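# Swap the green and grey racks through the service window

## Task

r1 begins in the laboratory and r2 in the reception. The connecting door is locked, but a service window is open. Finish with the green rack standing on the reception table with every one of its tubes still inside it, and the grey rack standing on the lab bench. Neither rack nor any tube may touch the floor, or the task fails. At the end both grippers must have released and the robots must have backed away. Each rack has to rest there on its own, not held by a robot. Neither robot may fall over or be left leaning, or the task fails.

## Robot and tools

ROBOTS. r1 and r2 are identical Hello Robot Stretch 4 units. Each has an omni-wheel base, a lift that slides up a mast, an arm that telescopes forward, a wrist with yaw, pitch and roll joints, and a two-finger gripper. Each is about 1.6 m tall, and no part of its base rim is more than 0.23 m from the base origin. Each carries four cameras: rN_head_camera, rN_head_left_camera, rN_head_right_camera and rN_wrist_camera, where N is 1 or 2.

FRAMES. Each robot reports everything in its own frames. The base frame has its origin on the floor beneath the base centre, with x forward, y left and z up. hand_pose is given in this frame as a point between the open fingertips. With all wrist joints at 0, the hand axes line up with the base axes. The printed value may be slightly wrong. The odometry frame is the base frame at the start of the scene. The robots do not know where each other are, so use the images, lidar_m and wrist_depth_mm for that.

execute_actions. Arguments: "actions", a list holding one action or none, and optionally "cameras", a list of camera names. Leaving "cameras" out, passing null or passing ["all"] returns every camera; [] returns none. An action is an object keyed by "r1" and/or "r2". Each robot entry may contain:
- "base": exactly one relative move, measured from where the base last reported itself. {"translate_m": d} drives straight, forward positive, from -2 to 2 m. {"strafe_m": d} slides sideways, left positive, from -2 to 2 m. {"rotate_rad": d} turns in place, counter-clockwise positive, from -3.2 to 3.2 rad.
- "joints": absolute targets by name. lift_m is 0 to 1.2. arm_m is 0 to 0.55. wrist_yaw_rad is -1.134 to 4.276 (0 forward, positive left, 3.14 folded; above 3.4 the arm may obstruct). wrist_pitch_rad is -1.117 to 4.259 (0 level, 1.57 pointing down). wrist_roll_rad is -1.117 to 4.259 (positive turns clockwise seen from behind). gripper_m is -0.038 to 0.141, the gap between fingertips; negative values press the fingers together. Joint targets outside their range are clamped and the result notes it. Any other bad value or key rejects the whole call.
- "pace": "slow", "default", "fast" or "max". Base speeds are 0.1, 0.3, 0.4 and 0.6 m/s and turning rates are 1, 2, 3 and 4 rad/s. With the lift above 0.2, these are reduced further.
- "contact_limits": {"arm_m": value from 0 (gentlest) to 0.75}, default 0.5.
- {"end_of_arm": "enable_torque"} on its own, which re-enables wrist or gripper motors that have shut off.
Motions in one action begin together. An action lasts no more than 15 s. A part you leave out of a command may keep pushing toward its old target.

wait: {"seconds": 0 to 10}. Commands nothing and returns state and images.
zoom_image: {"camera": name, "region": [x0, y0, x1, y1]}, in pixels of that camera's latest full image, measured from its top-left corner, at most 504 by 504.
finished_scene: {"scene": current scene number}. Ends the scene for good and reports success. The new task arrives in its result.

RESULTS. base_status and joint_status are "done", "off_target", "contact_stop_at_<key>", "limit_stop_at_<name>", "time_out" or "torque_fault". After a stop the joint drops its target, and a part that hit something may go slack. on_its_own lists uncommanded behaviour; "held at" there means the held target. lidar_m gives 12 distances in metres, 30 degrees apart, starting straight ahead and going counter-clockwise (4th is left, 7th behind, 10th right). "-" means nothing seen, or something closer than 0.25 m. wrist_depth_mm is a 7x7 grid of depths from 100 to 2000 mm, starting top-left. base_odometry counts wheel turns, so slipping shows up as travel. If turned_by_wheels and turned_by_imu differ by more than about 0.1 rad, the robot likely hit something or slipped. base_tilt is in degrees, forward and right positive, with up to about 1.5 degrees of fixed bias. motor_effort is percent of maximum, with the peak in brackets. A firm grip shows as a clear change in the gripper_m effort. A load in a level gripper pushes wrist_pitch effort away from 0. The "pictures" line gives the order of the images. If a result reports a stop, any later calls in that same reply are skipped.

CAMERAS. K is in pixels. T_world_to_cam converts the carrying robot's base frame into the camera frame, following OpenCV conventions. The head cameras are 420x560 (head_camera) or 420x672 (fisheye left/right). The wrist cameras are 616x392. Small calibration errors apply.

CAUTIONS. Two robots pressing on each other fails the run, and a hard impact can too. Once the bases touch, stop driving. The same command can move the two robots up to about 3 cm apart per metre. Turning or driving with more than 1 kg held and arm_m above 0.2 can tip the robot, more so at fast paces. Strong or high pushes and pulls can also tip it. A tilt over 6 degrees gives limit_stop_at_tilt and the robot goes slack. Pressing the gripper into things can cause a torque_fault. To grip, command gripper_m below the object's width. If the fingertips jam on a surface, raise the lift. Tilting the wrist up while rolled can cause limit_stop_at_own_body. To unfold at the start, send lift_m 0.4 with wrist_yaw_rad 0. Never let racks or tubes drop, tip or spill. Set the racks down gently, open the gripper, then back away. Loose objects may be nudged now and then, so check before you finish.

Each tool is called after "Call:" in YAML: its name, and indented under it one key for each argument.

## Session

Call:
execute_actions:
  actions: []

Scene clock: 0.00 s.
r1.base_odometry: x=+0.000 y=+0.000 heading=+0.000 (m, m, rad; r1's odometry frame)
r1.turned_by_wheels: +0.000 (rad since the last result)
r1.turned_by_imu: +0.000 (rad since the last result)
r1.base_tilt: forward=+0.4 right=-0.3 (deg)
r1.lidar_m: 1.14 1.05 0.99 1.22 1.25 1.25 1.50 2.81 1.39 0.92 1.19 1.58
r1.base_status: not commanded
r1.joint_positions: lift_m=+0.153 arm_m=-0.002 wrist_yaw_rad=+3.243 wrist_pitch_rad=-0.005 wrist_roll_rad=+0.016 gripper_m=+0.057
r1.joint_status: not commanded
r1.motor_effort: lift_m=+21 arm_m=-1 wrist_yaw_rad=+1 wrist_pitch_rad=-3 wrist_roll_rad=-1 gripper_m=-1 wheel_0=+0 wheel_1=+0 wheel_2=+1 (%)
r1.hand_pose: x=-0.1270 y=+0.0577 z=+0.3327 quat_wxyz=(-0.051, +0.002, +0.008, +0.999) (m; r1's base frame)
r1.wrist_depth_mm: - - 133 - 1661 1308 1160 / - - 130 - 1708 1336 1160 / - - 132 212 1708 1366 1160 / - 122 138 - 1756 1397 1182 / 187 1708 - - 1708 1397 1160 / 192 1098 205 1098 215 1078 1042 / 193 759 809 134 809 741 778
r2.base_odometry: x=+0.000 y=+0.000 heading=+0.000 (m, m, rad; r2's odometry frame)
r2.turned_by_wheels: +0.000 (rad since the last result)
r2.turned_by_imu: +0.000 (rad since the last result)
r2.base_tilt: forward=+0.5 right=+0.1 (deg)
r2.lidar_m: 1.04 1.12 1.04 0.99 1.09 1.23 3.67 1.09 1.33 3.26 1.53 1.09
r2.base_status: not commanded
r2.joint_positions: lift_m=+0.219 arm_m=+0.001 wrist_yaw_rad=+3.196 wrist_pitch_rad=-0.003 wrist_roll_rad=+0.006 gripper_m=+0.057
r2.joint_status: not commanded
r2.motor_effort: lift_m=+21 arm_m=-1 wrist_yaw_rad=-2 wrist_pitch_rad=-8 wrist_roll_rad=-1 gripper_m=-3 wheel_0=+0 wheel_1=+1 wheel_2=+0 (%)
r2.hand_pose: x=-0.1213 y=+0.0717 z=+0.3977 quat_wxyz=(-0.027, +0.001, +0.003, +1.000) (m; r2's base frame)
r2.wrist_depth_mm: - - 137 - - - - / - - 134 - - - 1863 / - - 131 243 - - 1537 / - 113 135 - - - 1661 / 182 1098 - - - - 1708 / 194 1464 204 1661 207 1618 1499 / 193 946 960 153 1025 917 1042
pictures: r1_head_camera, r1_head_left_camera, r1_head_right_camera, r1_wrist_camera, r2_head_camera, r2_head_left_camera, r2_head_right_camera, r2_wrist_camera
camera_calibration (this result's frames):
r1_wrist_camera: T_world_to_cam=[[-0.153429, 0.987869, -0.0239586, -0.0531943], [0.0516275, -0.0161988, -0.998535, 0.38715], [-0.98681, -0.154441, -0.0485158, 0.130372], [0, 0, 0, 1]] pos_world=[0.100503, 0.0789552, 0.391634]
r2_wrist_camera: T_world_to_cam=[[-0.0918465, 0.99576, 0.00516703, -0.0747492], [-0.032985, 0.00214375, -0.999454, 0.455458], [-0.995227, -0.0919667, 0.0326482, 0.0940894], [0, 0, 0, 1]] pos_world=[0.101798, 0.0821089, 0.452524]
Images, in order (width x height): r1_head_camera 420x560, r1_head_left_camera 420x672, r1_head_right_camera 420x672, r1_wrist_camera 616x392, r2_head_camera 420x560, r2_head_left_camera 420x672, r2_head_right_camera 420x672, r2_wrist_camera 616x392.

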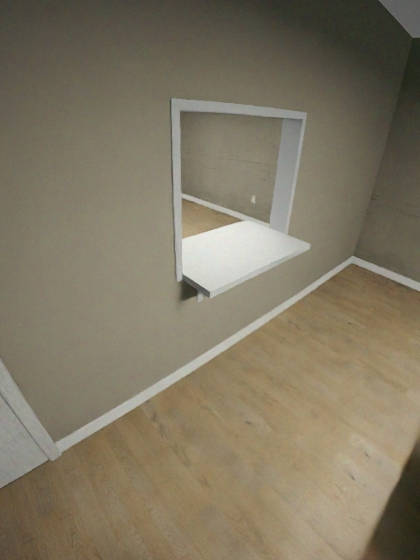

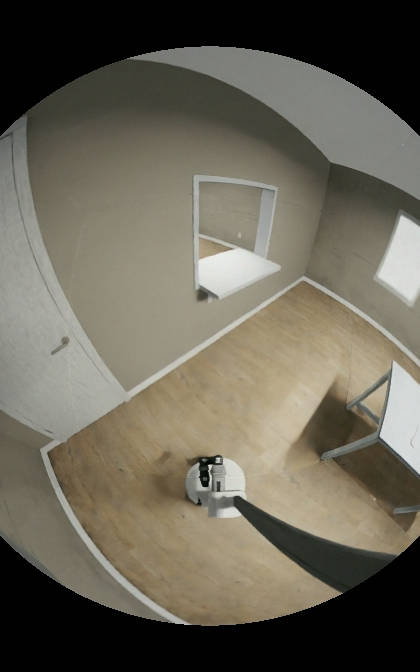

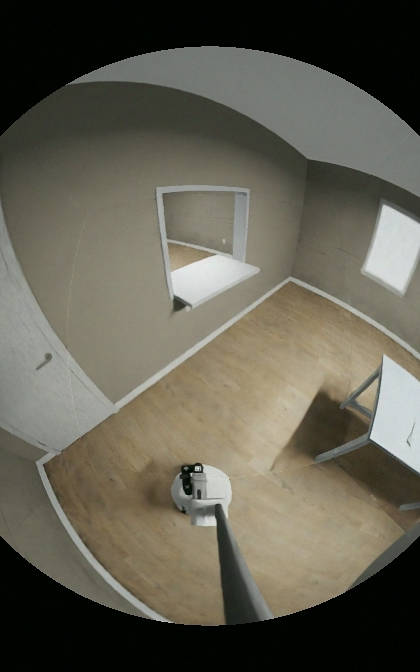

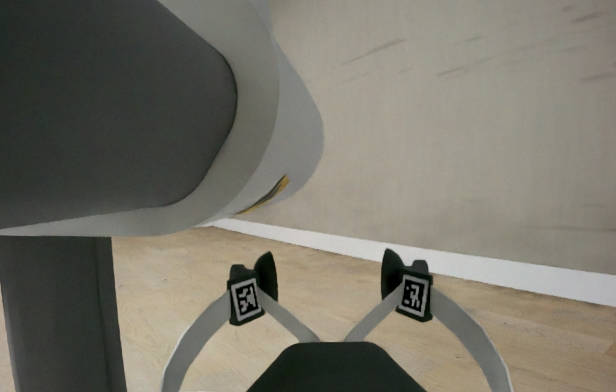

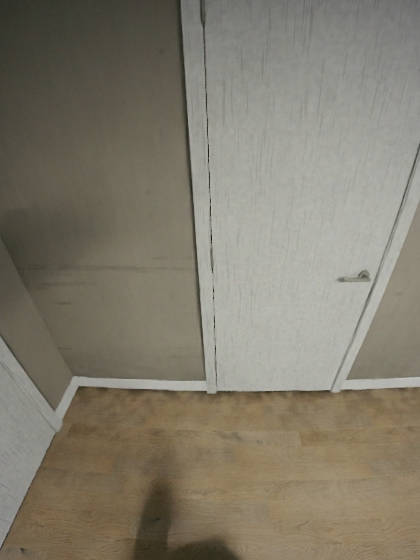

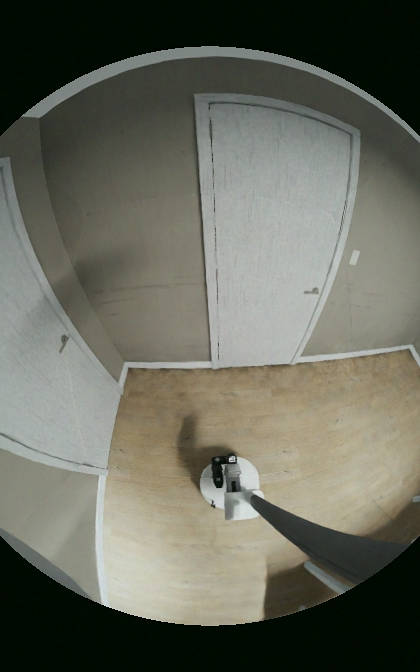

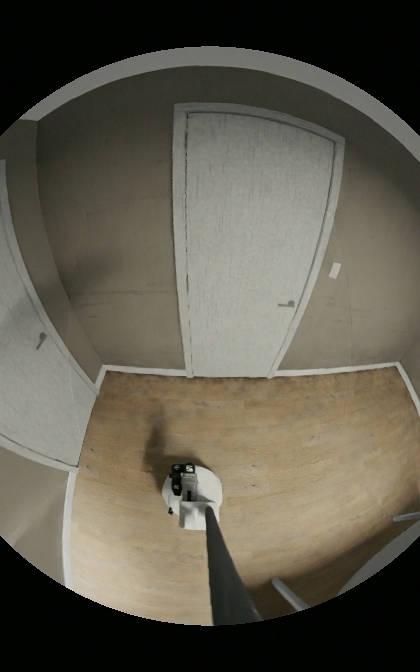

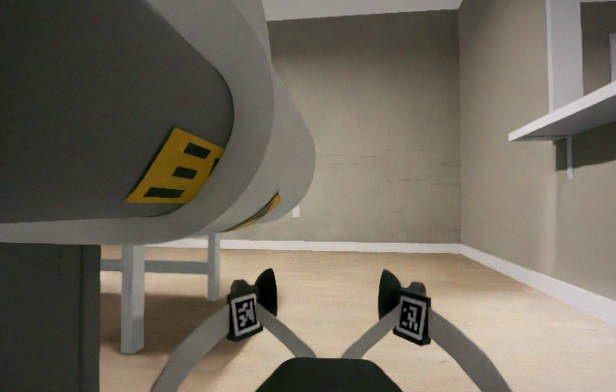

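Call:
execute_actions:
  actions:
    - {"r1":{"base":{"rotate_rad":-0.79},"pace":"max"},"r2":{"base":{"rotate_rad":3.12},"joints":{"lift_m":0.2},"pace":"max"}}
  cameras: ["r1_head_camera","r1_head_right_camera","r2_head_camera","r2_head_left_camera"]

Scene clock: 2.33 s.
r1.base_odometry: x=+0.000 y=+0.000 heading=-0.790 (m, m, rad; r1's odometry frame)
r1.turned_by_wheels: -0.790 (rad since the last result)
r1.turned_by_imu: -0.809 (rad since the last result)
r1.base_tilt: forward=+0.4 right=-0.3 (deg)
r1.lidar_m: 3.43 1.15 1.07 1.00 1.05 1.29 1.25 1.32 1.90 3.24 0.98 0.91
r1.base_status: done
r1.joint_positions: lift_m=+0.153 arm_m=-0.002 wrist_yaw_rad=+3.243 wrist_pitch_rad=-0.005 wrist_roll_rad=+0.016 gripper_m=+0.057
r1.joint_status: not commanded
r1.motor_effort: lift_m=+21(21) arm_m=-1(1) wrist_yaw_rad=+0(0) wrist_pitch_rad=-4(4) wrist_roll_rad=-1(1) gripper_m=-3(4) wheel_0=+3(12) wheel_1=+1(13) wheel_2=+0(12) (%)
r1.hand_pose: x=-0.1270 y=+0.0577 z=+0.3327 quat_wxyz=(-0.051, +0.002, +0.008, +0.999) (m; r1's base frame)
r1.wrist_depth_mm: - - 133 1366 1336 1308 1255 / - - 130 1397 1336 1281 1281 / - - 132 212 1366 1308 1281 / - 122 138 1397 1366 1308 1255 / 187 1537 1499 1430 1397 1366 1308 / 192 1098 205 1098 214 1060 1060 / 193 759 820 134 809 750 788
r2.base_odometry: x=+0.000 y=+0.000 heading=+3.120 (m, m, rad; r2's odometry frame)
r2.turned_by_wheels: +3.120 (rad since the last result)
r2.turned_by_imu: +3.101 (rad since the last result)
r2.base_tilt: forward=+0.4 right=-0.2 (deg)
r2.lidar_m: 3.63 1.06 1.24 3.21 1.60 1.10 1.04 1.14 1.07 1.01 1.05 1.24
r2.base_status: done
r2.joint_positions: lift_m=+0.200 arm_m=+0.001 wrist_yaw_rad=+3.196 wrist_pitch_rad=-0.003 wrist_roll_rad=+0.006 gripper_m=+0.057
r2.joint_status: all done
r2.motor_effort: lift_m=+17(19) arm_m=-1(1) wrist_yaw_rad=-1(2) wrist_pitch_rad=-8(7) wrist_roll_rad=+0(0) gripper_m=-2(4) wheel_0=+0(9) wheel_1=+0(13) wheel_2=+1(13) (%)
r2.hand_pose: x=-0.1212 y=+0.0717 z=+0.3793 quat_wxyz=(-0.027, +0.001, +0.003, +1.000) (m; r2's base frame)
r2.wrist_depth_mm: - - 137 1229 1182 1160 1118 / - - 134 1182 1160 1138 1118 / - - 131 243 1160 1138 1118 / - 113 135 1182 1160 1138 1118 / 182 1229 1255 1160 1160 1118 1098 / 194 1229 204 1182 206 1118 1098 / 193 917 931 153 991 878 976
pictures: r1_head_camera, r1_head_right_camera, r2_head_camera, r2_head_left_camera
Images, in order (width x height): r1_head_camera 420x560, r1_head_right_camera 420x672, r2_head_camera 420x560, r2_head_left_camera 420x672.

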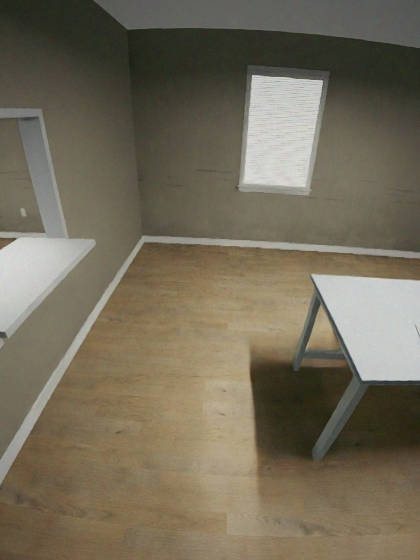

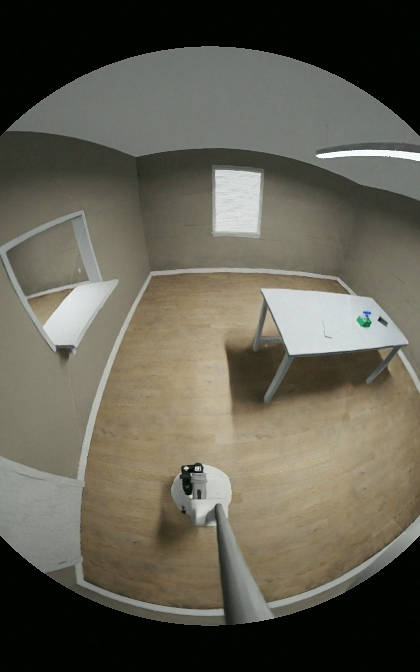

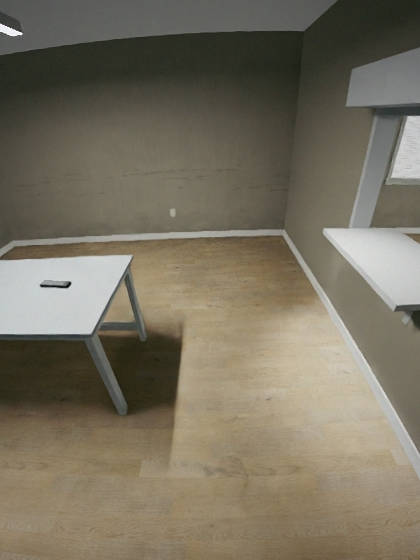

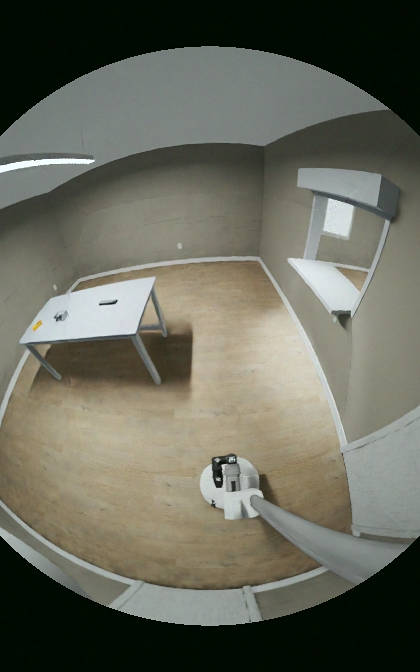

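Call:
execute_actions:
  actions:
    - {"r1":{"base":{"strafe_m":-1.39},"joints":{"lift_m":0.68,"wrist_yaw_rad":0,"wrist_pitch_rad":0.13,"wrist_roll_rad":0,"gripper_m":0.141},"pace":"max"},"r2":{"base":{"strafe_m":1.58},"joints":{"lift_m":0.68,"wrist_yaw_rad":0,"wrist_pitch_rad":0.13,"wrist_roll_rad":0,"gripper_m":0.141},"pace":"max"}}
  cameras: ["r1_head_camera","r1_wrist_camera","r2_head_camera","r2_wrist_camera"]

Scene clock: 6.67 s.
r1.base_odometry: x=-0.987 y=-0.979 heading=-0.790 (m, m, rad; r1's odometry frame)
r1.turned_by_wheels: +0.000 (rad since the last result)
r1.turned_by_imu: +0.001 (rad since the last result)
r1.base_tilt: forward=+0.3 right=-0.4 (deg)
r1.lidar_m: 0.65 0.70 0.97 2.41 1.79 1.33 1.29 1.35 1.90 1.82 0.95 0.69
r1.base_status: done
r1.joint_positions: lift_m=+0.680 arm_m=-0.002 wrist_yaw_rad=+0.000 wrist_pitch_rad=+0.132 wrist_roll_rad=+0.000 gripper_m=+0.141
r1.joint_status: all done
r1.motor_effort: lift_m=+21(27) arm_m=-1(1) wrist_yaw_rad=+0(4) wrist_pitch_rad=-5(3) wrist_roll_rad=-2(1) gripper_m=+2(6) wheel_0=-1(17) wheel_1=+2(19) wheel_2=+0(0) (%)
r1.hand_pose: x=+0.4549 y=-0.0874 z=+0.8201 quat_wxyz=(+0.998, +0.000, +0.066, +0.000) (m; r1's base frame)
r1.wrist_depth_mm: - - - - - - - / - - - - - - - / - - - - - - - / 866 842 798 691 768 699 732 / 539 500 496 492 480 455 492 / 1708 1756 521 517 512 496 1708 / 1537 1336 1430 144 1229 1229 1499
r2.base_odometry: x=-0.034 y=-1.580 heading=+3.120 (m, m, rad; r2's odometry frame)
r2.turned_by_wheels: +0.000 (rad since the last result)
r2.turned_by_imu: -0.003 (rad since the last result)
r2.base_tilt: forward=+0.4 right=+0.0 (deg)
r2.lidar_m: 0.83 0.88 1.71 1.65 1.60 1.16 1.11 1.16 1.56 2.61 1.21 0.89
r2.base_status: done
r2.joint_positions: lift_m=+0.680 arm_m=+0.001 wrist_yaw_rad=+0.000 wrist_pitch_rad=+0.132 wrist_roll_rad=+0.000 gripper_m=+0.141
r2.joint_status: all done
r2.motor_effort: lift_m=+24(28) arm_m=-1(1) wrist_yaw_rad=-4(8) wrist_pitch_rad=-8(9) wrist_roll_rad=-2(1) gripper_m=-2(2) wheel_0=+3(15) wheel_1=+0(17) wheel_2=+1(0) (%)
r2.hand_pose: x=+0.4575 y=-0.0874 z=+0.8199 quat_wxyz=(+0.998, +0.000, +0.066, +0.000) (m; r2's base frame)
r2.wrist_depth_mm: - - - - - - - / - - - - - - - / - - - - - - - / - - 1205 1205 1229 1255 1255 / 699 691 683 676 676 661 661 / 1281 1983 213 - - 198 - / 1060 1464 1430 144 1397 1366 1397
pictures: r1_head_camera, r1_wrist_camera, r2_head_camera, r2_wrist_camera
camera_calibration (this result's frames):
r1_wrist_camera: T_world_to_cam=[[0.0506348, -0.998591, -0.0158858, -0.0819832], [-0.186101, 0.00619357, -0.982511, 0.938403], [0.981225, 0.0527056, -0.185525, -0.0589323], [0, 0, 0, 1]] pos_world=[0.236615, -0.0845737, 0.909756]
r2_wrist_camera: T_world_to_cam=[[0.0391166, -0.99922, 0.00546212, -0.0998449], [-0.101931, -0.00942797, -0.994747, 0.923634], [0.994022, 0.0383543, -0.10222, -0.146459], [0, 0, 0, 1]] pos_world=[0.243636, -0.0854416, 0.904356]
Images, in order (width x height): r1_head_camera 420x560, r1_wrist_camera 616x392, r2_head_camera 420x560, r2_wrist_camera 616x392.

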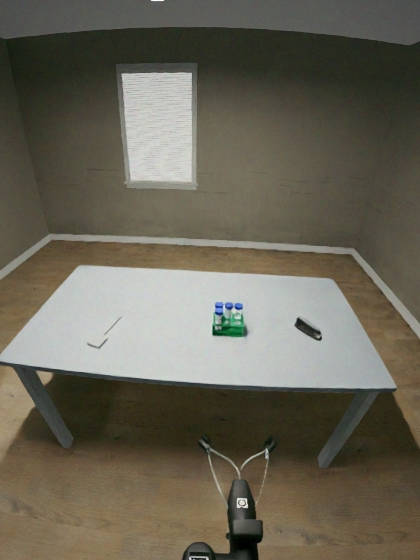

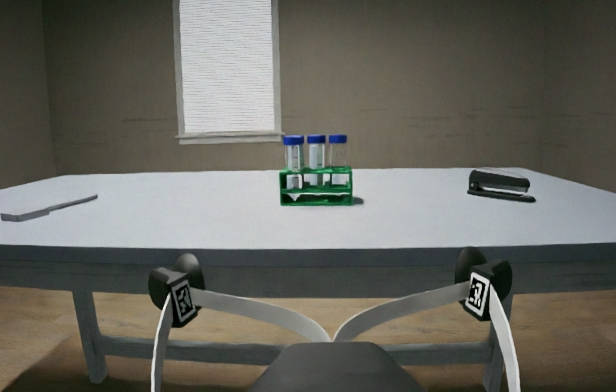

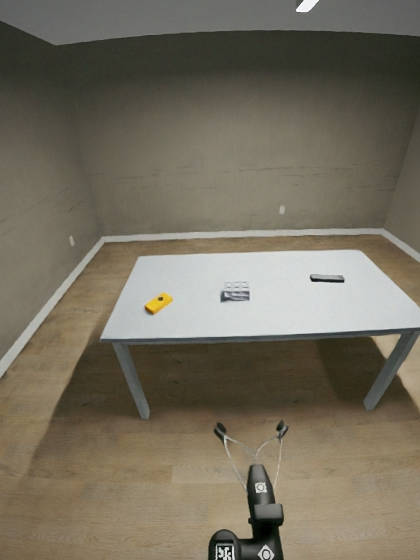

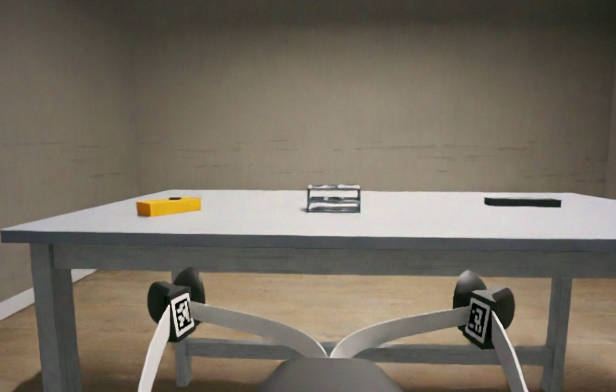

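Call:
execute_actions:
  actions:
    - {"r1":{"base":{"strafe_m":0.018},"joints":{"arm_m":0.35,"lift_m":0.662},"pace":"fast"},"r2":{"base":{"translate_m":0.3},"joints":{"arm_m":0.24,"lift_m":0.657},"pace":"fast"}}
  cameras: ["r1_wrist_camera","r2_wrist_camera"]

Scene clock: 8.90 s.
r1.base_odometry: x=-0.975 y=-0.966 heading=-0.790 (m, m, rad; r1's odometry frame)
r1.turned_by_wheels: +0.000 (rad since the last result)
r1.turned_by_imu: +0.001 (rad since the last result)
r1.base_tilt: forward=+0.4 right=-0.4 (deg)
r1.lidar_m: 0.67 0.70 0.95 2.41 1.82 1.33 1.28 1.35 1.92 1.83 0.93 0.68
r1.base_status: done
r1.joint_positions: lift_m=+0.662 arm_m=+0.349 wrist_yaw_rad=+0.000 wrist_pitch_rad=+0.132 wrist_roll_rad=+0.000 gripper_m=+0.141
r1.joint_status: all done
r1.motor_effort: lift_m=+18(18) arm_m=+4(4) wrist_yaw_rad=-1(1) wrist_pitch_rad=-4(5) wrist_roll_rad=-2(2) gripper_m=+2(1) wheel_0=-4(12) wheel_1=+4(14) wheel_2=+1(1) (%)
r1.hand_pose: x=+0.8061 y=-0.0874 z=+0.8024 quat_wxyz=(+0.998, +0.000, +0.066, +0.000) (m; r1's base frame)
r1.wrist_depth_mm: - - - - - - - / - - - - - - - / - - - 379 - - - / 750 732 707 382 508 640 634 / 392 394 392 345 347 366 362 / 266 252 240 268 236 224 251 / 208 202 209 144 204 197 -
r2.base_odometry: x=-0.334 y=-1.573 heading=+3.121 (m, m, rad; r2's odometry frame)
r2.turned_by_wheels: +0.000 (rad since the last result)
r2.turned_by_imu: +0.001 (rad since the last result)
r2.base_tilt: forward=+0.5 right=+0.0 (deg)
r2.lidar_m: 0.53 0.57 1.73 1.65 1.68 1.49 1.40 1.44 1.98 2.61 0.81 0.55
r2.base_status: done
r2.joint_positions: lift_m=+0.657 arm_m=+0.239 wrist_yaw_rad=+0.000 wrist_pitch_rad=+0.132 wrist_roll_rad=+0.000 gripper_m=+0.141
r2.joint_status: all done
r2.motor_effort: lift_m=+17(22) arm_m=+5(7) wrist_yaw_rad=-3(3) wrist_pitch_rad=-8(8) wrist_roll_rad=-1(2) gripper_m=-1(0) wheel_0=+0(8) wheel_1=+1(7) wheel_2=+3(13) (%)
r2.hand_pose: x=+0.6960 y=-0.0874 z=+0.7976 quat_wxyz=(+0.998, +0.000, +0.066, +0.000) (m; r2's base frame)
r2.wrist_depth_mm: - - - - - - - / - - - - - - - / - - - - - - - / - - - - - - - / 427 430 433 364 373 433 439 / 271 255 213 277 278 198 277 / 199 191 202 144 203 191 202
pictures: r1_wrist_camera, r2_wrist_camera
camera_calibration (this result's frames):
r1_wrist_camera: T_world_to_cam=[[0.050804, -0.998582, -0.0158809, -0.100143], [-0.186007, 0.00616227, -0.982529, 0.986268], [0.981234, 0.0528704, -0.18543, -0.406967], [0, 0, 0, 1]] pos_world=[0.58787, -0.0845623, 0.891983]
r2_wrist_camera: T_world_to_cam=[[0.0392157, -0.999216, 0.00546185, -0.109092], [-0.10194, -0.00943821, -0.994746, 0.925673], [0.994017, 0.0384529, -0.10223, -0.385805], [0, 0, 0, 1]] pos_world=[0.482138, -0.0854345, 0.881964]
Images, in order (width x height): r1_wrist_camera 616x392, r2_wrist_camera 616x392.

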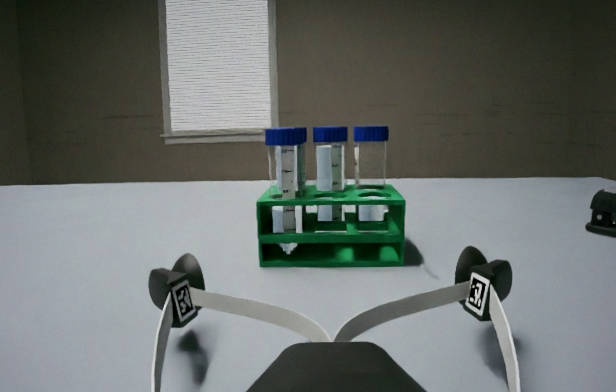

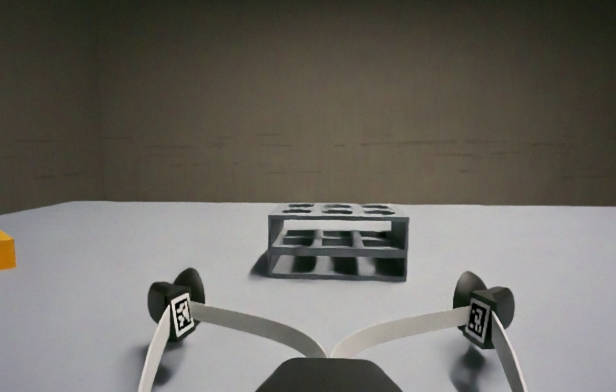

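Call:
execute_actions:
  actions:
    - {"r1":{"base":{"strafe_m":-0.004},"joints":{"arm_m":0.488}},"r2":{"base":{"strafe_m":-0.007},"joints":{"arm_m":0.383}}}
  cameras: ["r1_wrist_camera","r2_wrist_camera"]

Scene clock: 10.53 s.
r1.base_odometry: x=-0.977 y=-0.969 heading=-0.790 (m, m, rad; r1's odometry frame)
r1.turned_by_wheels: +0.000 (rad since the last result)
r1.turned_by_imu: +0.000 (rad since the last result)
r1.base_tilt: forward=+0.3 right=-0.2 (deg)
r1.lidar_m: 0.68 0.69 0.99 2.41 1.79 1.35 1.29 1.37 1.91 1.83 0.94 0.68
r1.base_status: done
r1.joint_positions: lift_m=+0.662 arm_m=+0.487 wrist_yaw_rad=+0.000 wrist_pitch_rad=+0.132 wrist_roll_rad=+0.000 gripper_m=+0.141
r1.joint_status: all done
r1.motor_effort: lift_m=+19(18) arm_m=+5(6) wrist_yaw_rad=+0(1) wrist_pitch_rad=-5(5) wrist_roll_rad=-2(2) gripper_m=-1(1) wheel_0=-2(8) wheel_1=+2(7) wheel_2=+0(1) (%)
r1.hand_pose: x=+0.9441 y=-0.0874 z=+0.8024 quat_wxyz=(+0.998, +0.000, +0.066, +0.000) (m; r1's base frame)
r1.wrist_depth_mm: - - - - - - - / - - - - - - - / - - - 249 - - - / 741 723 691 246 654 640 627 / 389 389 224 244 240 364 359 / 266 252 208 205 203 198 251 / 208 202 208 144 202 196 -
r2.base_odometry: x=-0.334 y=-1.566 heading=+3.121 (m, m, rad; r2's odometry frame)
r2.turned_by_wheels: +0.000 (rad since the last result)
r2.turned_by_imu: +0.001 (rad since the last result)
r2.base_tilt: forward=+0.5 right=+0.1 (deg)
r2.lidar_m: 0.56 0.58 1.73 1.64 1.73 1.47 1.40 1.46 1.96 2.61 0.80 0.59
r2.base_status: done
r2.joint_positions: lift_m=+0.657 arm_m=+0.382 wrist_yaw_rad=+0.000 wrist_pitch_rad=+0.132 wrist_roll_rad=+0.000 gripper_m=+0.141
r2.joint_status: all done
r2.motor_effort: lift_m=+16(16) arm_m=+5(5) wrist_yaw_rad=-4(3) wrist_pitch_rad=-7(7) wrist_roll_rad=-2(2) gripper_m=-2(0) wheel_0=+2(8) wheel_1=-1(11) wheel_2=+0(0) (%)
r2.hand_pose: x=+0.8390 y=-0.0874 z=+0.7976 quat_wxyz=(+0.998, +0.000, +0.066, +0.000) (m; r2's base frame)
r2.wrist_depth_mm: - - - - - - - / - - - - - - - / - - - - - - - / - - - - - - - / 427 427 276 260 236 436 436 / 270 254 203 231 212 191 276 / 198 190 201 144 193 191 201
pictures: r1_wrist_camera, r2_wrist_camera
camera_calibration (this result's frames):
r1_wrist_camera: T_world_to_cam=[[0.0507145, -0.998587, -0.0158814, -0.107092], [-0.18602, 0.00617868, -0.982526, 1.01194], [0.981236, 0.0527826, -0.185444, -0.542321], [0, 0, 0, 1]] pos_world=[0.725817, -0.0845683, 0.891982]
r2_wrist_camera: T_world_to_cam=[[0.0390813, -0.999221, 0.00546192, -0.114623], [-0.101942, -0.00942458, -0.994746, 0.940245], [0.994022, 0.0383191, -0.102231, -0.527887], [0, 0, 0, 1]] pos_world=[0.625061, -0.0854442, 0.881964]
Images, in order (width x height): r1_wrist_camera 616x392, r2_wrist_camera 616x392.

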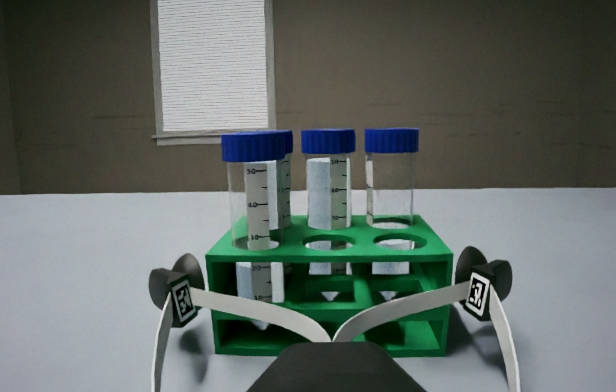

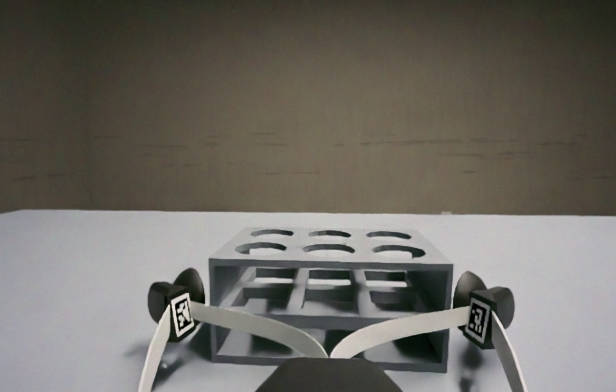

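Call:
execute_actions:
  actions:
    - {"r1":{"joints":{"gripper_m":0.04,"arm_m":0.495,"lift_m":0.659}},"r2":{"joints":{"gripper_m":0.055,"arm_m":0.388}}}
  cameras: ["r1_wrist_camera","r2_wrist_camera"]

Call:
execute_actions:
  actions:
    - {"r1":{"joints":{"lift_m":0.71,"arm_m":0.38}},"r2":{"joints":{"lift_m":0.71,"arm_m":0.27}}}
  cameras: ["r1_wrist_camera","r2_wrist_camera"]

Scene clock: 12.73 s.
r1.base_odometry: x=-0.977 y=-0.969 heading=-0.790 (m, m, rad; r1's odometry frame)
r1.turned_by_wheels: +0.000 (rad since the last result)
r1.turned_by_imu: +0.001 (rad since the last result)
r1.base_tilt: forward=+0.5 right=-0.4 (deg)
r1.lidar_m: 0.66 0.70 0.98 2.41 1.82 1.35 1.29 1.36 1.93 1.83 0.95 0.69
r1.base_status: not commanded
r1.joint_positions: lift_m=+0.659 arm_m=+0.494 wrist_yaw_rad=+0.000 wrist_pitch_rad=+0.136 wrist_roll_rad=+0.000 gripper_m=+0.040
r1.joint_status: all done
r1.motor_effort: lift_m=+19(17) arm_m=+5(3) wrist_yaw_rad=+0(1) wrist_pitch_rad=-15(14) wrist_roll_rad=-2(2) gripper_m=-21(20) wheel_0=-2(2) wheel_1=+2(2) wheel_2=+0(0) (%)
r1.hand_pose: x=+0.9510 y=-0.0874 z=+0.7983 quat_wxyz=(+0.998, +0.000, +0.068, +0.000) (m; r1's base frame)
r1.wrist_depth_mm: - - - - - - - / - - - - - - - / - - - 216 - - - / 699 668 508 216 603 597 585 / 370 375 193 215 213 343 342 / 253 179 180 190 200 171 253 / 199 192 184 195 155 186 -
r2.base_odometry: x=-0.334 y=-1.566 heading=+3.121 (m, m, rad; r2's odometry frame)
r2.turned_by_wheels: +0.000 (rad since the last result)
r2.turned_by_imu: +0.001 (rad since the last result)
r2.base_tilt: forward=+0.4 right=+0.0 (deg)
r2.lidar_m: 0.56 0.58 1.74 1.65 1.72 1.48 1.39 1.46 2.01 2.60 0.81 0.61
r2.base_status: not commanded
r2.joint_positions: lift_m=+0.657 arm_m=+0.387 wrist_yaw_rad=+0.000 wrist_pitch_rad=+0.133 wrist_roll_rad=+0.000 gripper_m=+0.056
r2.joint_status: all done
r2.motor_effort: lift_m=+16(16) arm_m=+5(6) wrist_yaw_rad=-1(2) wrist_pitch_rad=-10(11) wrist_roll_rad=-2(2) gripper_m=-25(24) wheel_0=+2(2) wheel_1=-1(1) wheel_2=+0(0) (%)
r2.hand_pose: x=+0.8439 y=-0.0874 z=+0.7972 quat_wxyz=(+0.998, +0.000, +0.067, +0.000) (m; r2's base frame)
r2.wrist_depth_mm: - - - - - - - / - - - - - - - / - - - - - - - / - - - - - - - / 418 421 345 204 200 424 427 / 267 252 185 212 210 174 272 / 196 179 174 170 168 180 179
pictures: r1_wrist_camera, r2_wrist_camera
camera_calibration (this result's frames):
r1_wrist_camera: T_world_to_cam=[[0.0505945, -0.998591, -0.0160321, -0.107291], [-0.189471, 0.00616389, -0.981867, 1.01199], [0.980582, 0.0527146, -0.188892, -0.546453], [0, 0, 0, 1]] pos_world=[0.733012, -0.0845713, 0.888698]
r2_wrist_camera: T_world_to_cam=[[0.0389334, -0.999227, 0.00541473, -0.114696], [-0.103155, -0.00940906, -0.994621, 0.941325], [0.993903, 0.0381654, -0.103442, -0.53176], [0, 0, 0, 1]] pos_world=[0.630086, -0.0854553, 0.881876]
Images, in order (width x height): r1_wrist_camera 616x392, r2_wrist_camera 616x392.

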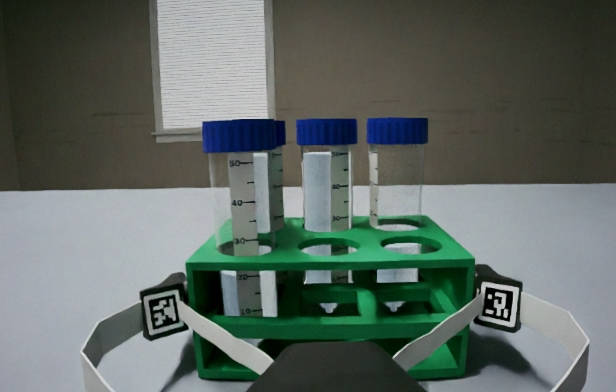

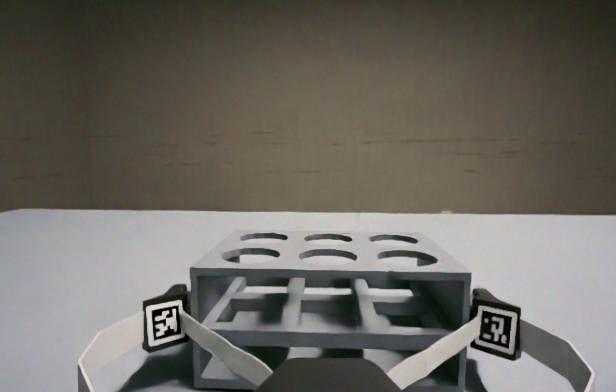

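Scene clock: 14.10 s.
r1.base_odometry: x=-0.977 y=-0.969 heading=-0.790 (m, m, rad; r1's odometry frame)
r1.turned_by_wheels: +0.000 (rad since the last result)
r1.turned_by_imu: +0.000 (rad since the last result)
r1.base_tilt: forward=+0.4 right=-0.2 (deg)
r1.lidar_m: 0.66 0.70 0.99 2.39 1.82 1.34 1.27 1.37 1.90 1.84 0.92 0.69
r1.base_status: not commanded
r1.joint_positions: lift_m=+0.710 arm_m=+0.381 wrist_yaw_rad=+0.000 wrist_pitch_rad=+0.136 wrist_roll_rad=+0.000 gripper_m=+0.041
r1.joint_status: all done
r1.motor_effort: lift_m=+24(25) arm_m=-4(2) wrist_yaw_rad=+0(0) wrist_pitch_rad=-15(16) wrist_roll_rad=-1(1) gripper_m=-25(24) wheel_0=-2(2) wheel_1=+2(2) wheel_2=+0(0) (%)
r1.hand_pose: x=+0.8375 y=-0.0875 z=+0.8488 quat_wxyz=(+0.998, +0.000, +0.068, +0.000) (m; r1's base frame)
r1.wrist_depth_mm: - - - - - - - / - - - - - - - / - - - 215 - - - / - - 715 216 - - - / 525 530 193 213 213 488 480 / 357 179 180 190 200 171 359 / 281 272 183 194 156 260 -
r2.base_odometry: x=-0.334 y=-1.566 heading=+3.121 (m, m, rad; r2's odometry frame)
r2.turned_by_wheels: +0.000 (rad since the last result)
r2.turned_by_imu: +0.000 (rad since the last result)
r2.base_tilt: forward=+0.5 right=+0.0 (deg)
r2.lidar_m: 0.54 0.56 1.73 1.67 1.71 1.48 1.39 1.47 1.99 2.61 0.83 0.59
r2.base_status: not commanded
r2.joint_positions: lift_m=+0.710 arm_m=+0.271 wrist_yaw_rad=+0.000 wrist_pitch_rad=+0.134 wrist_roll_rad=+0.000 gripper_m=+0.056
r2.joint_status: all done
r2.motor_effort: lift_m=+26(27) arm_m=-5(5) wrist_yaw_rad=-1(4) wrist_pitch_rad=-11(11) wrist_roll_rad=-2(1) gripper_m=-24(25) wheel_0=+2(2) wheel_1=-1(1) wheel_2=+0(0) (%)
r2.hand_pose: x=+0.7278 y=-0.0874 z=+0.8493 quat_wxyz=(+0.998, +0.000, +0.067, +0.000) (m; r2's base frame)
r2.wrist_depth_mm: - - - - - - - / - - - - - - - / - - - - - - - / - - - - - - - / 609 615 504 204 201 627 615 / 392 368 185 212 209 174 394 / 286 260 174 170 167 262 260
pictures: r1_wrist_camera, r2_wrist_camera
camera_calibration (this result's frames):
r1_wrist_camera: T_world_to_cam=[[0.0504487, -0.998599, -0.0159972, -0.100694], [-0.189787, 0.00614019, -0.981806, 1.04024], [0.980528, 0.0525669, -0.189211, -0.425394], [0, 0, 0, 1]] pos_world=[0.619615, -0.0845782, 0.939216]
r2_wrist_camera: T_world_to_cam=[[0.0388815, -0.999229, 0.00540197, -0.110423], [-0.103494, -0.00940398, -0.994586, 0.981379], [0.99387, 0.0381119, -0.10378, -0.410642], [0, 0, 0, 1]] pos_world=[0.513985, -0.0854592, 0.934045]
Images, in order (width x height): r1_wrist_camera 616x392, r2_wrist_camera 616x392.

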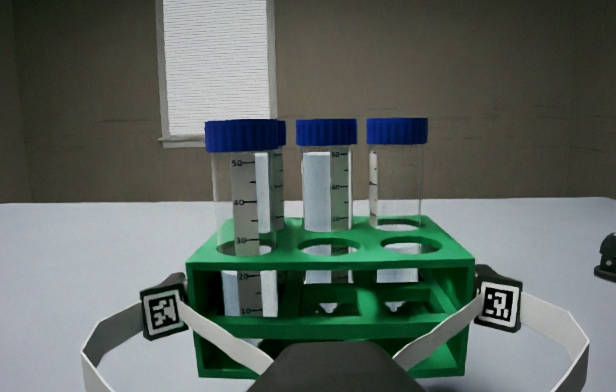

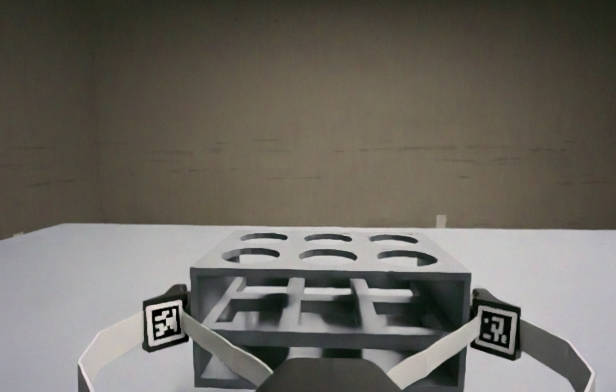

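Call:
execute_actions:
  actions:
    - {"r1":{"base":{"rotate_rad":1.51},"joints":{"arm_m":0}},"r2":{"base":{"rotate_rad":-1.56},"joints":{"arm_m":0}}}
  cameras: ["r1_head_camera","r1_wrist_camera","r2_head_camera"]

Call:
execute_actions:
  actions:
    - {"r1":{"base":{"translate_m":1.6},"pace":"max"},"r2":{"base":{"translate_m":1.82},"pace":"max"}}
  cameras: ["r1_head_right_camera","r1_wrist_camera","r2_head_left_camera"]

Scene clock: 16.73 s.
r1.base_odometry: x=-0.977 y=-0.969 heading=+0.719 (m, m, rad; r1's odometry frame)
r1.turned_by_wheels: +1.509 (rad since the last result)
r1.turned_by_imu: +1.547 (rad since the last result)
r1.base_tilt: forward=+0.4 right=-0.2 (deg)
r1.lidar_m: 0.40 1.90 1.34 1.28 1.34 1.81 1.84 1.93 0.70 0.64 0.70 0.48
r1.base_status: done
r1.joint_positions: lift_m=+0.710 arm_m=+0.001 wrist_yaw_rad=+0.000 wrist_pitch_rad=+0.136 wrist_roll_rad=+0.000 gripper_m=+0.041
r1.joint_status: all done
r1.motor_effort: lift_m=+23(25) arm_m=-4(6) wrist_yaw_rad=+0(10) wrist_pitch_rad=-15(14) wrist_roll_rad=-1(2) gripper_m=-25(22) wheel_0=-4(12) wheel_1=-5(11) wheel_2=-2(13) (%)
r1.hand_pose: x=+0.4575 y=-0.0874 z=+0.8489 quat_wxyz=(+0.998, +0.000, +0.068, +0.000) (m; r1's base frame)
r1.wrist_depth_mm: - - - - - - - / - - - - - - - / - - 211 214 - - - / - - - 216 - - - / 1983 - 196 214 212 - - / 1863 179 180 190 200 170 1983 / 1576 1499 184 194 156 1430 1464
r2.base_odometry: x=-0.334 y=-1.566 heading=+1.561 (m, m, rad; r2's odometry frame)
r2.turned_by_wheels: -1.559 (rad since the last result)
r2.turned_by_imu: -1.549 (rad since the last result)
r2.base_tilt: forward=+0.5 right=+0.1 (deg)
r2.lidar_m: 0.41 0.81 0.57 0.55 0.59 1.74 1.66 1.75 1.47 1.40 1.48 2.00
r2.base_status: done
r2.joint_positions: lift_m=+0.710 arm_m=+0.001 wrist_yaw_rad=+0.000 wrist_pitch_rad=+0.134 wrist_roll_rad=+0.000 gripper_m=+0.056
r2.joint_status: all done
r2.motor_effort: lift_m=+24(26) arm_m=-5(6) wrist_yaw_rad=-3(6) wrist_pitch_rad=-13(13) wrist_roll_rad=-2(2) gripper_m=-24(24) wheel_0=+2(9) wheel_1=+3(7) wheel_2=+2(9) (%)
r2.hand_pose: x=+0.4582 y=-0.0875 z=+0.8494 quat_wxyz=(+0.998, +0.000, +0.067, +0.000) (m; r2's base frame)
r2.wrist_depth_mm: - - - - - - - / - - - - - - - / - - - - - - - / - - - - - - - / - - - 203 201 - - / - - 186 212 210 173 - / 1499 1430 174 170 168 1430 1499
pictures: r1_head_camera, r1_wrist_camera, r2_head_camera
camera_calibration (this result's frames):
r1_wrist_camera: T_world_to_cam=[[0.0506414, -0.998591, -0.015881, -0.0816571], [-0.189908, 0.00598289, -0.981784, 0.968246], [0.980495, 0.0527348, -0.189338, -0.0526454], [0, 0, 0, 1]] pos_world=[0.239632, -0.0845587, 0.939343]
Images, in order (width x height): r1_head_camera 420x560, r1_wrist_camera 616x392, r2_head_camera 420x560.

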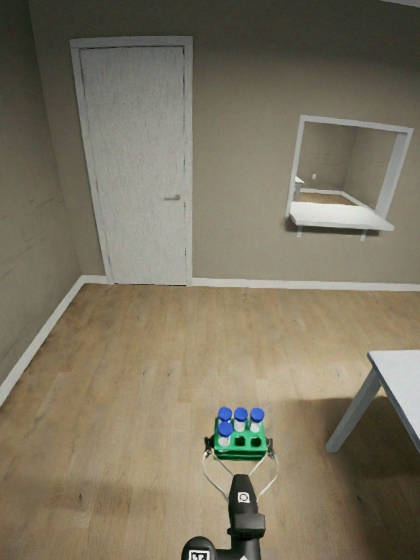

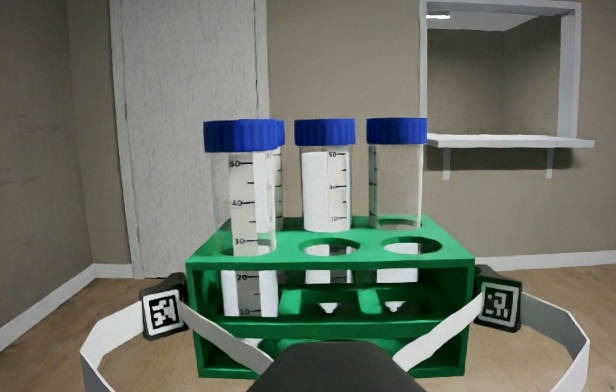

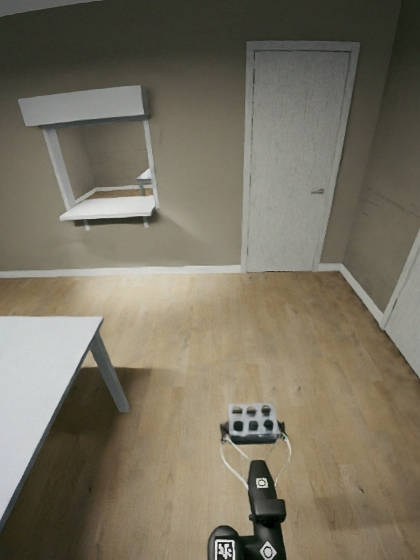

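Scene clock: 22.30 s.
r1.base_odometry: x=+0.226 y=+0.086 heading=+0.720 (m, m, rad; r1's odometry frame)
r1.turned_by_wheels: +0.001 (rad since the last result)
r1.turned_by_imu: -0.002 (rad since the last result)
r1.base_tilt: forward=+0.4 right=-0.2 (deg)
r1.lidar_m: 0.41 0.81 1.11 1.32 1.40 1.85 3.52 1.03 1.11 3.39 0.92 0.49
r1.base_status: done
r1.joint_positions: lift_m=+0.710 arm_m=+0.001 wrist_yaw_rad=+0.000 wrist_pitch_rad=+0.136 wrist_roll_rad=+0.000 gripper_m=+0.041
r1.joint_status: not commanded
r1.motor_effort: lift_m=+22(23) arm_m=-4(4) wrist_yaw_rad=+0(0) wrist_pitch_rad=-16(15) wrist_roll_rad=-2(1) gripper_m=-21(24) wheel_0=+4(10) wheel_1=+5(11) wheel_2=+0(14) (%)
r1.hand_pose: x=+0.4575 y=-0.0874 z=+0.8490 quat_wxyz=(+0.998, +0.000, +0.068, +0.000) (m; r1's base frame)
r1.wrist_depth_mm: 559 569 580 574 574 569 574 / 569 585 591 591 591 585 585 / 580 591 603 216 603 603 603 / 609 609 621 216 621 627 621 / 627 627 193 215 213 640 640 / 647 179 180 190 202 171 654 / 668 661 184 193 155 683 -
r2.base_odometry: x=-0.317 y=+0.254 heading=+1.562 (m, m, rad; r2's odometry frame)
r2.turned_by_wheels: +0.000 (rad since the last result)
r2.turned_by_imu: +0.006 (rad since the last result)
r2.base_tilt: forward=+0.6 right=+0.1 (deg)
r2.lidar_m: 0.42 0.82 0.87 3.19 1.14 0.98 3.55 2.02 1.43 1.41 1.07 0.78
r2.base_status: done
r2.joint_positions: lift_m=+0.710 arm_m=+0.001 wrist_yaw_rad=+0.000 wrist_pitch_rad=+0.134 wrist_roll_rad=+0.000 gripper_m=+0.056
r2.joint_status: not commanded
r2.motor_effort: lift_m=+23(25) arm_m=-5(5) wrist_yaw_rad=-2(1) wrist_pitch_rad=-12(12) wrist_roll_rad=-1(0) gripper_m=-26(23) wheel_0=+1(9) wheel_1=+2(8) wheel_2=+2(13) (%)
r2.hand_pose: x=+0.4582 y=-0.0874 z=+0.8495 quat_wxyz=(+0.998, +0.000, +0.067, +0.000) (m; r2's base frame)
r2.wrist_depth_mm: 559 554 544 535 525 492 492 / 574 559 549 539 530 500 500 / 585 569 559 554 544 504 508 / 591 580 574 564 554 521 521 / 603 591 574 203 201 525 525 / 621 597 185 212 209 174 539 / 627 621 174 170 168 539 539
pictures: r1_head_right_camera, r1_wrist_camera, r2_head_left_camera
camera_calibration (this result's frames):
r1_wrist_camera: T_world_to_cam=[[0.0506226, -0.998592, -0.0158767, -0.081654], [-0.189822, 0.00598689, -0.9818, 0.968291], [0.980513, 0.0527151, -0.189252, -0.05266], [0, 0, 0, 1]] pos_world=[0.239571, -0.0845601, 0.939406]
Images, in order (width x height): r1_head_right_camera 420x672, r1_wrist_camera 616x392, r2_head_left_camera 420x672.

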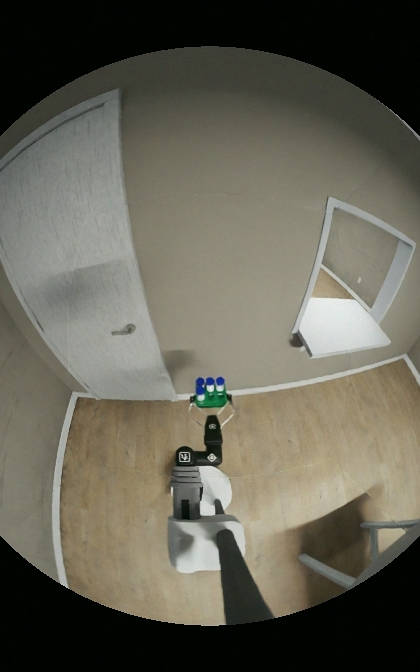

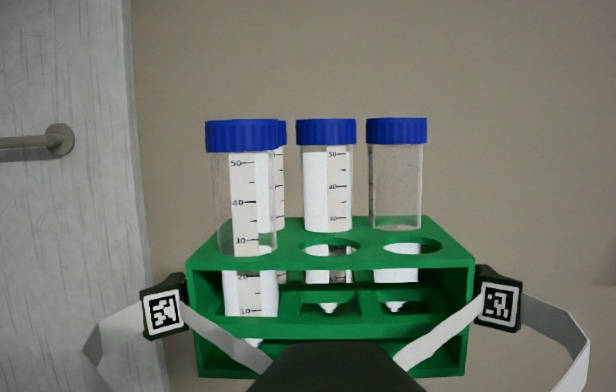

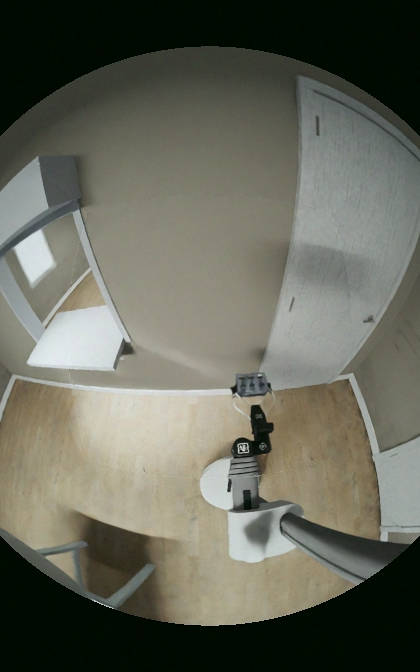

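Call:
execute_actions:
  actions:
    - {"r1":{"base":{"strafe_m":-1.2},"joints":{"lift_m":0.8,"arm_m":0.18},"pace":"max"},"r2":{"base":{"strafe_m":0.92},"joints":{"lift_m":0.8,"arm_m":0.15},"pace":"fast"}}
  cameras: ["r1_head_camera","r1_wrist_camera","r2_head_camera","r2_wrist_camera"]

Scene clock: 26.53 s.
r1.base_odometry: x=+1.017 y=-0.816 heading=+0.720 (m, m, rad; r1's odometry frame)
r1.turned_by_wheels: +0.000 (rad since the last result)
r1.turned_by_imu: +0.006 (rad since the last result)
r1.base_tilt: forward=+0.4 right=-0.2 (deg)
r1.lidar_m: 0.57 0.66 1.20 2.54 2.61 0.76 0.73 0.80 2.24 2.19 1.26 0.66
r1.base_status: done
r1.joint_positions: lift_m=+0.800 arm_m=+0.179 wrist_yaw_rad=+0.000 wrist_pitch_rad=+0.136 wrist_roll_rad=+0.000 gripper_m=+0.041
r1.joint_status: all done
r1.motor_effort: lift_m=+23(26) arm_m=+5(8) wrist_yaw_rad=+0(2) wrist_pitch_rad=-15(18) wrist_roll_rad=-1(1) gripper_m=-23(24) wheel_0=+2(15) wheel_1=+0(15) wheel_2=+0(1) (%)
r1.hand_pose: x=+0.6360 y=-0.0874 z=+0.9389 quat_wxyz=(+0.998, +0.000, +0.068, +0.000) (m; r1's base frame)
r1.wrist_depth_mm: - - - - - - 473 / - - - - - - 473 / - - 878 216 - - 469 / - - 831 216 - - 480 / 621 615 184 204 213 559 480 / 418 179 179 190 200 171 421 / 330 320 184 194 156 306 -
r2.base_odometry: x=-1.237 y=+0.262 heading=+1.562 (m, m, rad; r2's odometry frame)
r2.turned_by_wheels: +0.000 (rad since the last result)
r2.turned_by_imu: -0.001 (rad since the last result)
r2.base_tilt: forward=+0.4 right=+0.0 (deg)
r2.lidar_m: 0.55 0.58 1.18 2.35 2.48 0.82 0.77 0.85 2.45 2.33 1.13 0.57
r2.base_status: done
r2.joint_positions: lift_m=+0.800 arm_m=+0.149 wrist_yaw_rad=+0.000 wrist_pitch_rad=+0.134 wrist_roll_rad=+0.000 gripper_m=+0.056
r2.joint_status: all done
r2.motor_effort: lift_m=+25(27) arm_m=+5(6) wrist_yaw_rad=-3(2) wrist_pitch_rad=-12(11) wrist_roll_rad=-1(1) gripper_m=-25(26) wheel_0=+1(12) wheel_1=+1(12) wheel_2=+2(2) (%)
r2.hand_pose: x=+0.6059 y=-0.0874 z=+0.9394 quat_wxyz=(+0.998, +0.000, +0.067, +0.000) (m; r2's base frame)
r2.wrist_depth_mm: - - - - - - 375 / - - - - - - 382 / - - 1537 - - 525 387 / - - - - - 521 397 / 715 715 591 203 202 477 402 / 459 430 185 212 208 174 407 / 338 306 174 170 168 309 309
pictures: r1_head_camera, r1_wrist_camera, r2_head_camera, r2_wrist_camera
camera_calibration (this result's frames):
r1_wrist_camera: T_world_to_cam=[[0.0505908, -0.998593, -0.0158759, -0.0892503], [-0.189864, 0.0059899, -0.981792, 1.09051], [0.980506, 0.0526839, -0.189294, -0.21059], [0, 0, 0, 1]] pos_world=[0.418048, -0.084562, 1.02937]
r2_wrist_camera: T_world_to_cam=[[0.0390122, -0.999224, 0.00542537, -0.106238], [-0.103344, -0.00943506, -0.994601, 1.05831], [0.99388, 0.0382409, -0.103631, -0.28036], [0, 0, 0, 1]] pos_world=[0.392159, -0.0854489, 1.02412]
Images, in order (width x height): r1_head_camera 420x560, r1_wrist_camera 616x392, r2_head_camera 420x560, r2_wrist_camera 616x392.

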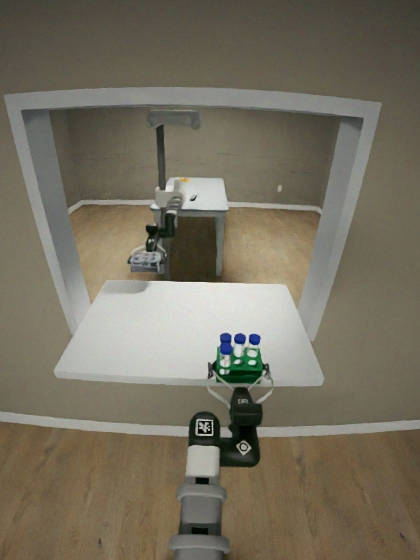

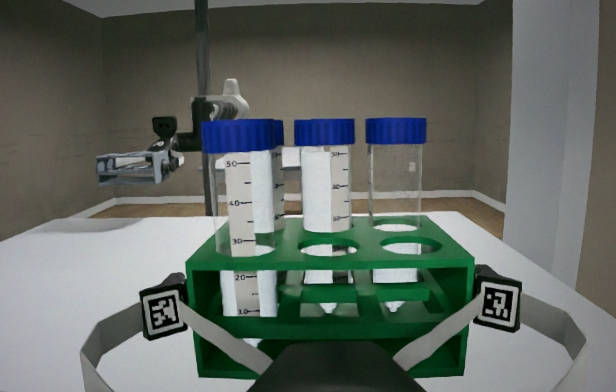

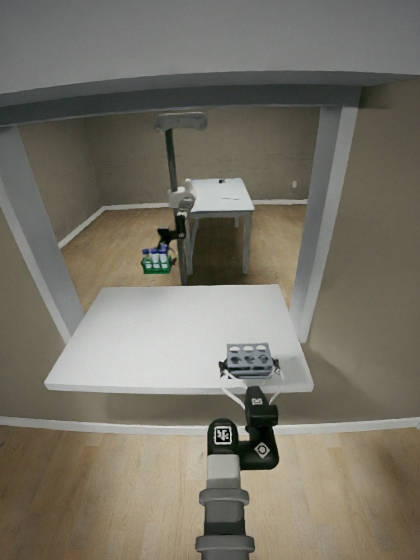

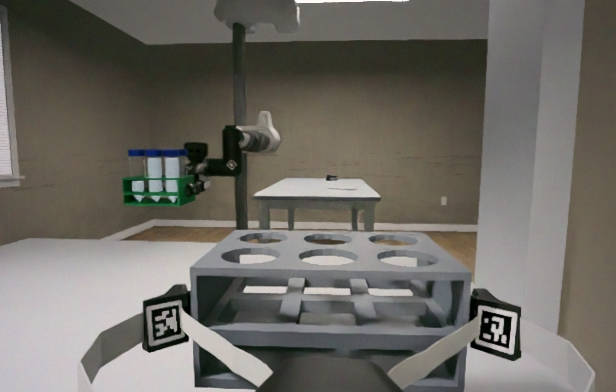

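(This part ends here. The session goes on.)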